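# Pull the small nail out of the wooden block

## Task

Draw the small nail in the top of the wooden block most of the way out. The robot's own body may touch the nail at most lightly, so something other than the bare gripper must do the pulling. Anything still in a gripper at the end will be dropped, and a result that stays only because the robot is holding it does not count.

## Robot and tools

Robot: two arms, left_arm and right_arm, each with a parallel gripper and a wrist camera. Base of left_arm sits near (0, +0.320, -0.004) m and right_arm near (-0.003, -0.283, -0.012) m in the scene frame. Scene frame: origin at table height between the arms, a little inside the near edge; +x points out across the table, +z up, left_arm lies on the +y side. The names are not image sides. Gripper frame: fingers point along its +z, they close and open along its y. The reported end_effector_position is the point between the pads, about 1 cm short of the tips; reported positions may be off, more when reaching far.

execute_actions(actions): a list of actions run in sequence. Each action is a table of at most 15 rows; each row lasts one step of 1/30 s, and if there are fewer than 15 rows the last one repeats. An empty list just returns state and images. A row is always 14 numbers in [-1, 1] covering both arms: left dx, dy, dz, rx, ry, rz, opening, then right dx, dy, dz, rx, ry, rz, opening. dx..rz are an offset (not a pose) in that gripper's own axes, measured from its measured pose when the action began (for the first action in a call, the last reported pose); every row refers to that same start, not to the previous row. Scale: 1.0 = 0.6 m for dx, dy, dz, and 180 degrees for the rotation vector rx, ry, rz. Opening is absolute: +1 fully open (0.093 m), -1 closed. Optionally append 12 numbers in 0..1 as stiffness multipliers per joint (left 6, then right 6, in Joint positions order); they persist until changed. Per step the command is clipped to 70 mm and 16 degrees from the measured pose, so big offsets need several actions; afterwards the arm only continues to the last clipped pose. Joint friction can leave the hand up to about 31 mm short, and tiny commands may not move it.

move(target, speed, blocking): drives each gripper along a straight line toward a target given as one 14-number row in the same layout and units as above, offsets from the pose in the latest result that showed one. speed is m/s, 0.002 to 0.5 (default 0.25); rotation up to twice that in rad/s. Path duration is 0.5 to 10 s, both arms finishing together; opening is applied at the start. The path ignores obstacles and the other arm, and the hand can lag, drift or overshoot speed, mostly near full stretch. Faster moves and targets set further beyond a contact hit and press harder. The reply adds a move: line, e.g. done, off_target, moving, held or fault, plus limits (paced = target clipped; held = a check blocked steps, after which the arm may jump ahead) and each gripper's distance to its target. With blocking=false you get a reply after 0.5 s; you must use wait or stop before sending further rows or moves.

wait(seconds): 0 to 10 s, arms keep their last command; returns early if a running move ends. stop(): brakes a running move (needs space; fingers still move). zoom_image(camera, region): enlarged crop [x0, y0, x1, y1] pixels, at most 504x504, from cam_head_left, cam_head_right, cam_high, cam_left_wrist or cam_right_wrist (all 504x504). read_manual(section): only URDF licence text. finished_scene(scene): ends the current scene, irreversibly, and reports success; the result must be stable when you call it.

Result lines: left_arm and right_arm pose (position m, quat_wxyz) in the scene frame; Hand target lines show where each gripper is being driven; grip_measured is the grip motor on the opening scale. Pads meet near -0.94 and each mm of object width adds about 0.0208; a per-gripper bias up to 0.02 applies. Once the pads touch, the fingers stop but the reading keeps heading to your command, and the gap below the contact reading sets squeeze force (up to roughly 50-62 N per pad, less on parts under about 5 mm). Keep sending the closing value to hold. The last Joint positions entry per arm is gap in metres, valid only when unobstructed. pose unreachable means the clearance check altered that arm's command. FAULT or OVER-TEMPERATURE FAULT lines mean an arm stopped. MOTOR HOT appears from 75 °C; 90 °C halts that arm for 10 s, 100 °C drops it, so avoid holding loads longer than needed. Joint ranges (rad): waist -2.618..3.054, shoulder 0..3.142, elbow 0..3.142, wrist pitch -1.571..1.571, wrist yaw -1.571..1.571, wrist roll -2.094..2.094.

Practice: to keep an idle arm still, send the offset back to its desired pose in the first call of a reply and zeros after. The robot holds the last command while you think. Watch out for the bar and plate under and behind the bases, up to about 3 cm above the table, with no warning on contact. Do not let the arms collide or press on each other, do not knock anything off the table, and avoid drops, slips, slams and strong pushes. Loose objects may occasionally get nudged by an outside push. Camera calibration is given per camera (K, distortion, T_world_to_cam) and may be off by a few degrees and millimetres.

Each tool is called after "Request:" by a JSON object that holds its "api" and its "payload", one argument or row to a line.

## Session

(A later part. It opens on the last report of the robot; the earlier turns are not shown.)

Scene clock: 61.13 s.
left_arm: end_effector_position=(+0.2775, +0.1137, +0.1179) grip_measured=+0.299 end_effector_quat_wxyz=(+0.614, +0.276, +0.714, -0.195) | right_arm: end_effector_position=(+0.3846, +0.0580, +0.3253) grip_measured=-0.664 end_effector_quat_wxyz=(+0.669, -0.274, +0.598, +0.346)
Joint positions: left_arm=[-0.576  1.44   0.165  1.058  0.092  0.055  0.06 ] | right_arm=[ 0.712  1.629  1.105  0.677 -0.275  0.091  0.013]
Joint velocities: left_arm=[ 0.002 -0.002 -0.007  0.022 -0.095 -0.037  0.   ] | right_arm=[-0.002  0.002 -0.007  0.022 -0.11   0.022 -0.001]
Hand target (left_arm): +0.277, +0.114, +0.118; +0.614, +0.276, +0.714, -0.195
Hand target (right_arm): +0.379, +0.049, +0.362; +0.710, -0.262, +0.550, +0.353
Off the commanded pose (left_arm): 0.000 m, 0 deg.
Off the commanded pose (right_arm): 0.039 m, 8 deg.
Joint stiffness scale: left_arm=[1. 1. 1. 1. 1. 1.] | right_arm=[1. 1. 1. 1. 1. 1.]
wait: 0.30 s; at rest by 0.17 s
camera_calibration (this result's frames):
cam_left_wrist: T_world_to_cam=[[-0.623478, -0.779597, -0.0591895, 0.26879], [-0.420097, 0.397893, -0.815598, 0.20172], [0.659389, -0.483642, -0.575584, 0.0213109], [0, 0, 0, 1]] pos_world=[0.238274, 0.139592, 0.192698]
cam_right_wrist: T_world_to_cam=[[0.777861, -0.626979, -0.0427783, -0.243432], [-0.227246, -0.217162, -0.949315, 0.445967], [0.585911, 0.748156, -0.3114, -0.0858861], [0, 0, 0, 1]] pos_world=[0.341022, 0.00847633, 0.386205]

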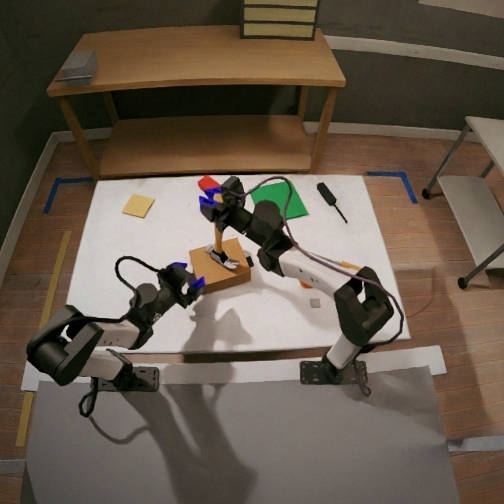

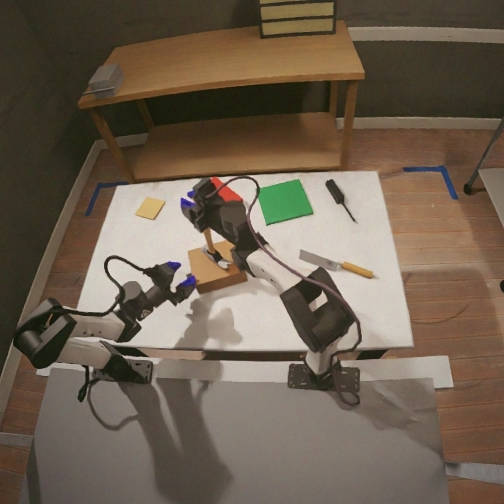

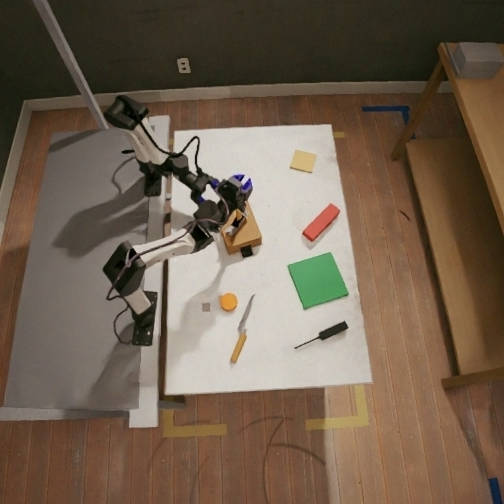

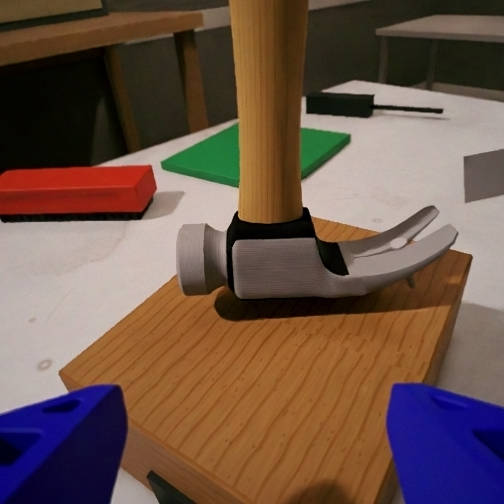

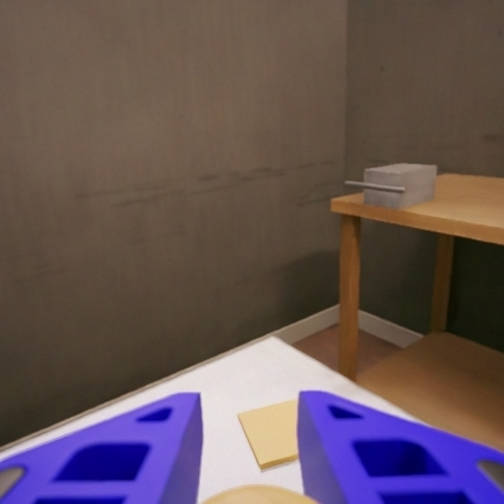

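Request:
{"api": "execute_actions", "payload": {
  "actions": [
    [[0,0,0,0,0,0,0.3,-0.062,0,-0.010,0,-0.042,-0.008,-0.88],[0,0,0,0,0,0,0.3,-0.060,0,-0.010,0,-0.041,-0.012,-0.88],[0,0,0,0,0,0,0.3,-0.058,0,-0.010,0,-0.040,-0.016,-0.88],[0,0,0,0,0,0,0.3,-0.056,0,-0.010,0,-0.039,-0.018,-0.88],[0,0,0,0,0,0,0.3,-0.054,0,-0.009,0,-0.038,-0.02,-0.88],[0,0,0,0,0,0,0.3,-0.051,0,-0.009,0,-0.037,-0.02,-0.88],[0,0,0,0,0,0,0.3,-0.048,0,-0.008,0,-0.035,-0.02,-0.88],[0,0,0,0,0,0,0.3,-0.045,0,-0.008,0,-0.033,-0.02,-0.88],[0,0,0,0,0,0,0.3,-0.041,0,-0.007,0,-0.031,-0.02,-0.88],[0,0,0,0,0,0,0.3,-0.037,0,-0.006,0,-0.029,-0.02,-0.88],[0,0,0,0,0,0,0.3,-0.033,0,-0.005,0,-0.026,-0.02,-0.88],[0,0,0,0,0,0,0.3,-0.028,0,-0.004,0,-0.023,-0.02,-0.88],[0,0,0,0,0,0,0.3,-0.023,0,-0.003,0,-0.020,-0.02,-0.88],[0,0,0,0,0,0,0.3,-0.018,0,-0.002,0,-0.017,-0.02,-0.88],[0,0,0,0,0,0,0.3,-0.013,0,-0.001,0,-0.014,-0.02,-0.88]],
    [[0,0,0,0,0,0,0.3,-0.022,0,0,0,-0.014,0,-0.88],[0,0,0,0,0,0,0.3,-0.019,0,0,0,-0.012,0,-0.88],[0,0,0,0,0,0,0.3,-0.016,0,0,0,-0.010,0,-0.88],[0,0,0,0,0,0,0.3,-0.013,0,0,0,-0.008,0,-0.88],[0,0,0,0,0,0,0.3,-0.010,0,0,0,-0.006,0,-0.88],[0,0,0,0,0,0,0.3,-0.007,0,0,0,-0.004,0,-0.88],[0,0,0,0,0,0,0.3,-0.004,0,0,0,-0.002,0,-0.88],[0,0,0,0,0,0,0.3,-0.002,0,0,0,0,0,-0.88],[0,0,0,0,0,0,0.3,0,0,0,0,0,0,-0.88]]
  ]
}}

Scene clock: 63.33 s.
left_arm: end_effector_position=(+0.2775, +0.1137, +0.1179) grip_measured=+0.299 end_effector_quat_wxyz=(+0.614, +0.276, +0.714, -0.195) | right_arm: end_effector_position=(+0.3842, +0.0576, +0.3144) grip_measured=-0.664 end_effector_quat_wxyz=(+0.666, -0.285, +0.603, +0.333)
Joint positions: left_arm=[-0.576  1.44   0.165  1.058  0.092  0.055  0.06 ] | right_arm=[ 0.712  1.629  1.087  0.667 -0.275  0.059  0.013]
Joint velocities: left_arm=[ 0.007 -0.012 -0.002 -0.037  0.022 -0.007 -0.001] | right_arm=[ 0.002 -0.002 -0.002  0.007  0.022  0.022  0.001]
Hand target (left_arm): +0.277, +0.114, +0.118; +0.614, +0.276, +0.714, -0.195
Hand target (right_arm): +0.384, +0.057, +0.317; +0.669, -0.285, +0.599, +0.334
Off the commanded pose (left_arm): 0.000 m, 0 deg.
Off the commanded pose (right_arm): 0.003 m, 1 deg.
Joint stiffness scale: left_arm=[1. 1. 1. 1. 1. 1.] | right_arm=[1. 1. 1. 1. 1. 1.]
camera_calibration (this result's frames):
cam_left_wrist: T_world_to_cam=[[-0.623478, -0.779597, -0.0591895, 0.26879], [-0.420097, 0.397893, -0.815598, 0.20172], [0.659389, -0.483642, -0.575584, 0.0213109], [0, 0, 0, 1]] pos_world=[0.238274, 0.139592, 0.192698]
cam_right_wrist: T_world_to_cam=[[0.775409, -0.631189, -0.0184733, -0.250269], [-0.225798, -0.249833, -0.941594, 0.434405], [0.589708, 0.734292, -0.336244, -0.0815953], [0, 0, 0, 1]] pos_world=[0.340266, 0.0104767, 0.376974]

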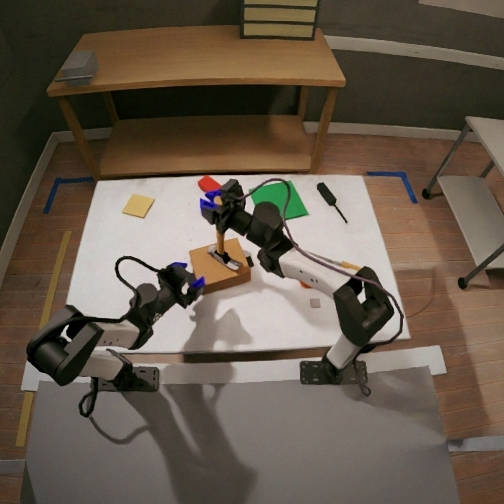

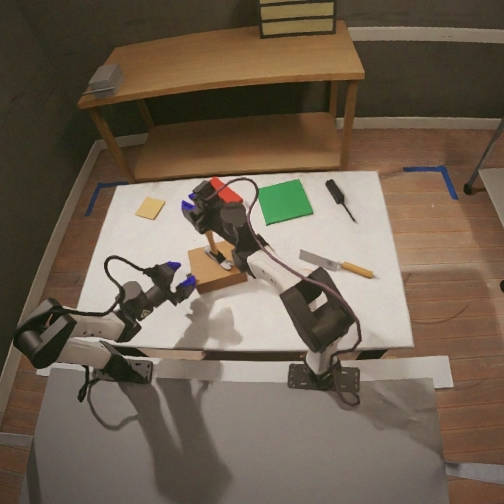

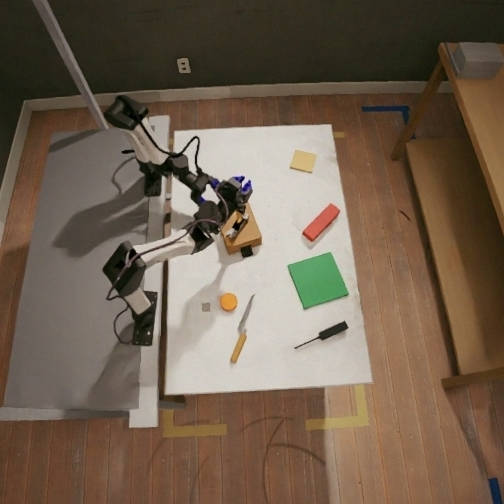

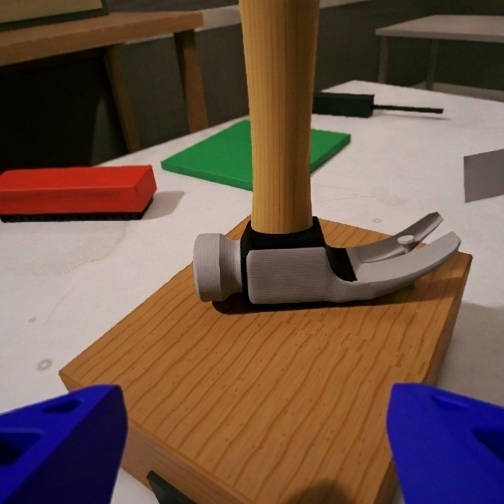

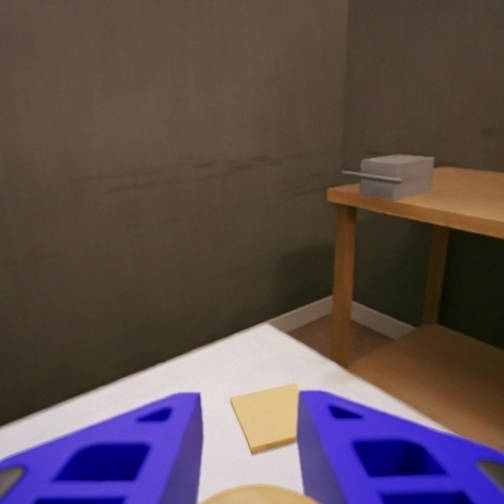

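The hammer is seated flat on the block and unloaded. Opening the gripper gradually, then backing away.

Request:
{"api": "execute_actions", "payload": {
  "actions": [
    [[0,0,0,0,0,0,0.3,0,0,0,0,0,0,-0.6],[0,0,0,0,0,0,0.3,0,0,0,0,0,0,-0.52],[0,0,0,0,0,0,0.3,0,0,0,0,0,0,-0.46],[0,0,0,0,0,0,0.3,0,0,0,0,0,0,-0.40],[0,0,0,0,0,0,0.3,0,0,0,0,0,0,-0.34],[0,0,0,0,0,0,0.3,0,0,0,0,0,0,-0.27],[0,0,0,0,0,0,0.3,0,0,0,0,0,0,-0.2],[0,0,0,0,0,0,0.3,0,0,0,0,0,0,-0.1],[0,0,0,0,0,0,0.3,0,0,0,0,0,0,0.0],[0,0,0,0,0,0,0.3,0,0,0,0,0,0,0.1],[0,0,0,0,0,0,0.3,0,0,0,0,0,0,0.2],[0,0,0,0,0,0,0.3,0,0,0,0,0,0,0.3],[0,0,0,0,0,0,0.3,0,0,0,0,0,0,0.4]]
  ]
}}

Scene clock: 64.30 s.
left_arm: end_effector_position=(+0.2775, +0.1137, +0.1179) grip_measured=+0.299 end_effector_quat_wxyz=(+0.614, +0.276, +0.714, -0.195) | right_arm: end_effector_position=(+0.3841, +0.0576, +0.3151) grip_measured=+0.395 end_effector_quat_wxyz=(+0.667, -0.285, +0.602, +0.334)
Joint positions: left_arm=[-0.576  1.44   0.165  1.058  0.092  0.055  0.06 ] | right_arm=[ 0.712  1.629  1.087  0.67  -0.275  0.059  0.064]
Joint velocities: left_arm=[-0.007 -0.007 -0.002  0.081 -0.051 -0.066 -0.001] | right_arm=[-0.012  0.017 -0.017  0.051  0.007 -0.007  0.006]
Hand target (left_arm): +0.277, +0.114, +0.118; +0.614, +0.276, +0.714, -0.195
Hand target (right_arm): +0.384, +0.058, +0.314; +0.666, -0.285, +0.603, +0.333
Off the commanded pose (left_arm): 0.000 m, 0 deg.
Off the commanded pose (right_arm): 0.001 m, 0 deg.
Joint stiffness scale: left_arm=[1. 1. 1. 1. 1. 1.] | right_arm=[1. 1. 1. 1. 1. 1.]
camera_calibration (this result's frames):
cam_left_wrist: T_world_to_cam=[[-0.623478, -0.779597, -0.0591895, 0.26879], [-0.420097, 0.397893, -0.815598, 0.20172], [0.659389, -0.483642, -0.575584, 0.0213109], [0, 0, 0, 1]] pos_world=[0.238274, 0.139592, 0.192698]
cam_right_wrist: T_world_to_cam=[[0.775458, -0.631149, -0.0177887, -0.250472], [-0.22376, -0.248358, -0.94247, 0.434379], [0.590421, 0.734826, -0.333817, -0.0823886], [0, 0, 0, 1]] pos_world=[0.340071, 0.0103377, 0.377431]

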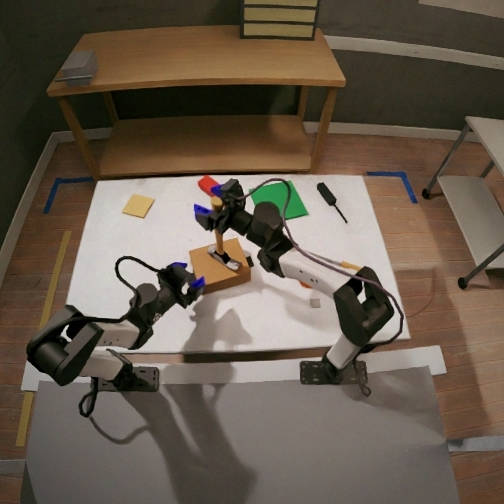

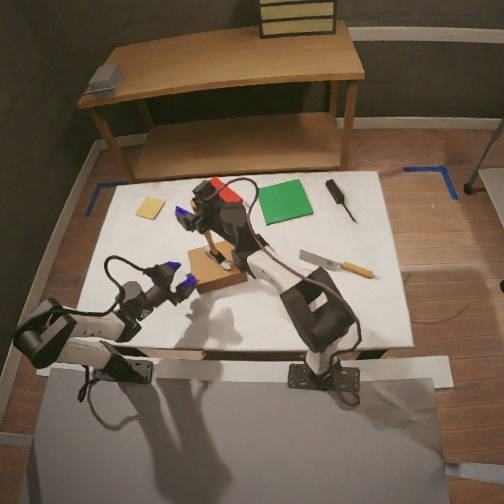

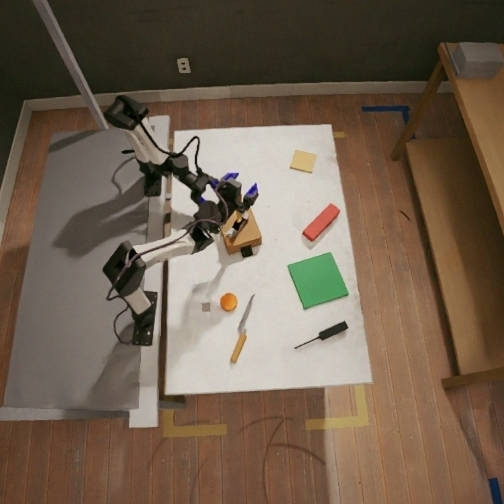

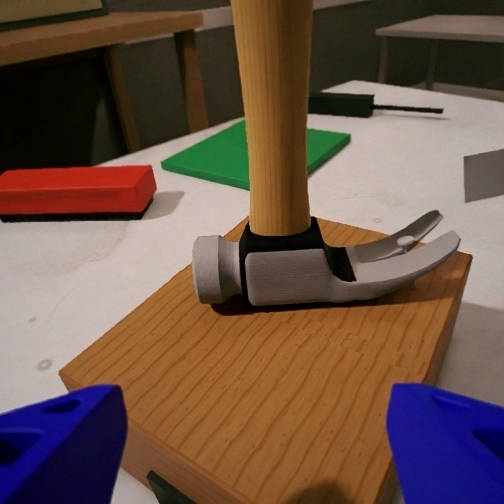

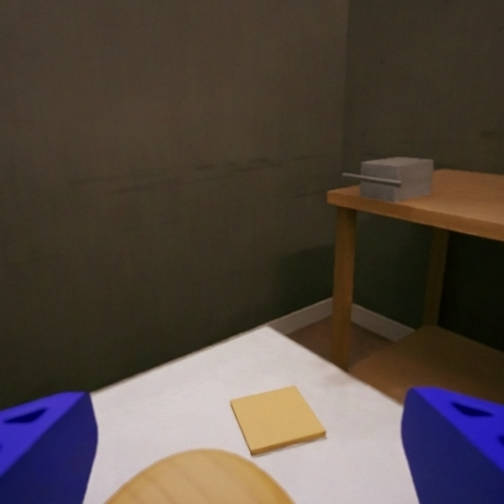

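Request:
{"api": "move", "payload": {
  "target": [0,0,0,0,0,0,0.3,0,0,-0.17,0,0,0,0.95],
  "speed": 0.2
}}

Scene clock: 65.60 s.
left_arm: end_effector_position=(+0.2775, +0.1137, +0.1179) grip_measured=+0.299 end_effector_quat_wxyz=(+0.614, +0.276, +0.714, -0.195) | right_arm: end_effector_position=(+0.3247, -0.0206, +0.3123) grip_measured=+0.948 end_effector_quat_wxyz=(+0.677, -0.285, +0.592, +0.331)
Joint positions: left_arm=[-0.576  1.44   0.165  1.058  0.092  0.055  0.06 ] | right_arm=[ 0.604  1.277  0.737  0.699 -0.378  0.068  0.091]
Joint velocities: left_arm=[ 0.012  0.007 -0.002 -0.007  0.022 -0.007 -0.   ] | right_arm=[-0.012 -0.017 -0.007 -0.022 -0.051 -0.007  0.001]
Hand target (left_arm): +0.277, +0.114, +0.118; +0.614, +0.276, +0.714, -0.195
Hand target (right_arm): +0.323, -0.023, +0.302; +0.667, -0.284, +0.602, +0.334
Off the commanded pose (left_arm): 0.000 m, 0 deg.
Off the commanded pose (right_arm): 0.009 m, 2 deg.
Joint stiffness scale: left_arm=[1. 1. 1. 1. 1. 1.] | right_arm=[1. 1. 1. 1. 1. 1.]
move: done
camera_calibration (this result's frames):
cam_left_wrist: T_world_to_cam=[[-0.623478, -0.779597, -0.0591895, 0.26879], [-0.420097, 0.397893, -0.815598, 0.20172], [0.659389, -0.483642, -0.575584, 0.0213109], [0, 0, 0, 1]] pos_world=[0.238274, 0.139592, 0.192698]
cam_right_wrist: T_world_to_cam=[[0.772602, -0.634883, -0.0029721, -0.257561], [-0.199048, -0.237775, -0.950707, 0.393792], [0.602881, 0.73511, -0.310077, -0.00225306], [0, 0, 0, 1]] pos_world=[0.278734, -0.068231, 0.372917]

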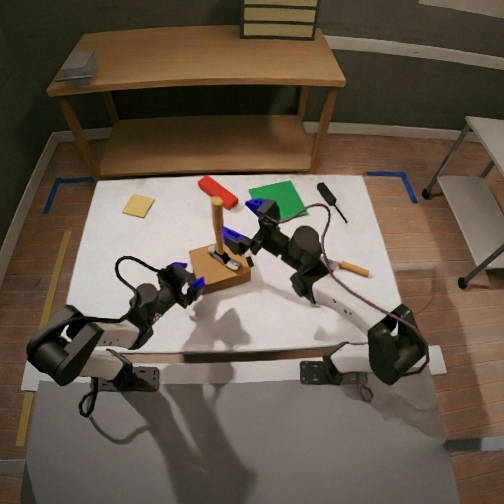

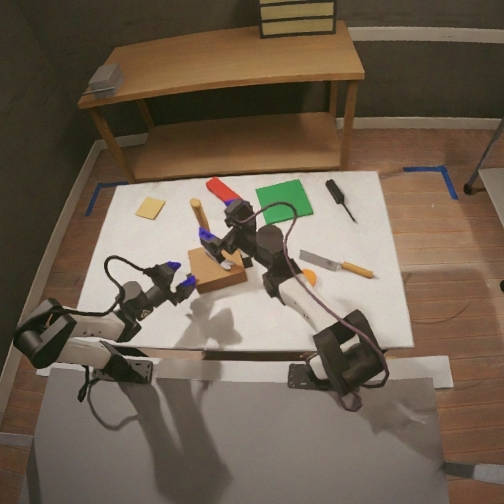

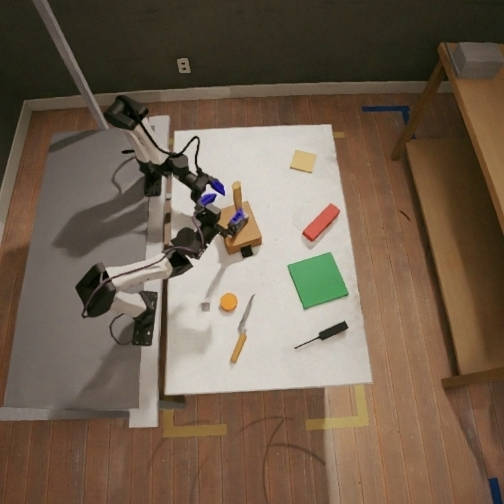

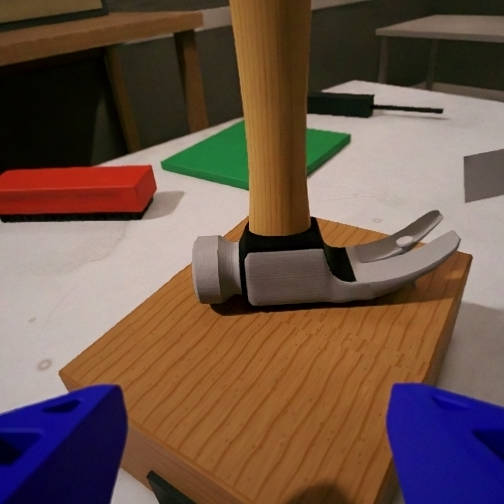

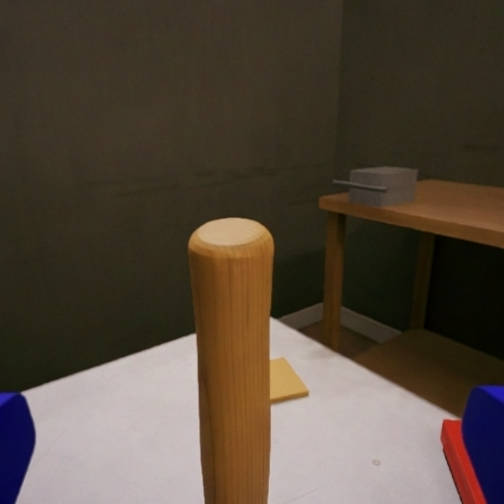

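The nail is out of the wood, the hammer is standing on the block by itself and both arms have let go.

Request:
{"api": "finished_scene", "payload": {
  "scene": 2
}}

The scene is finished: the task was done.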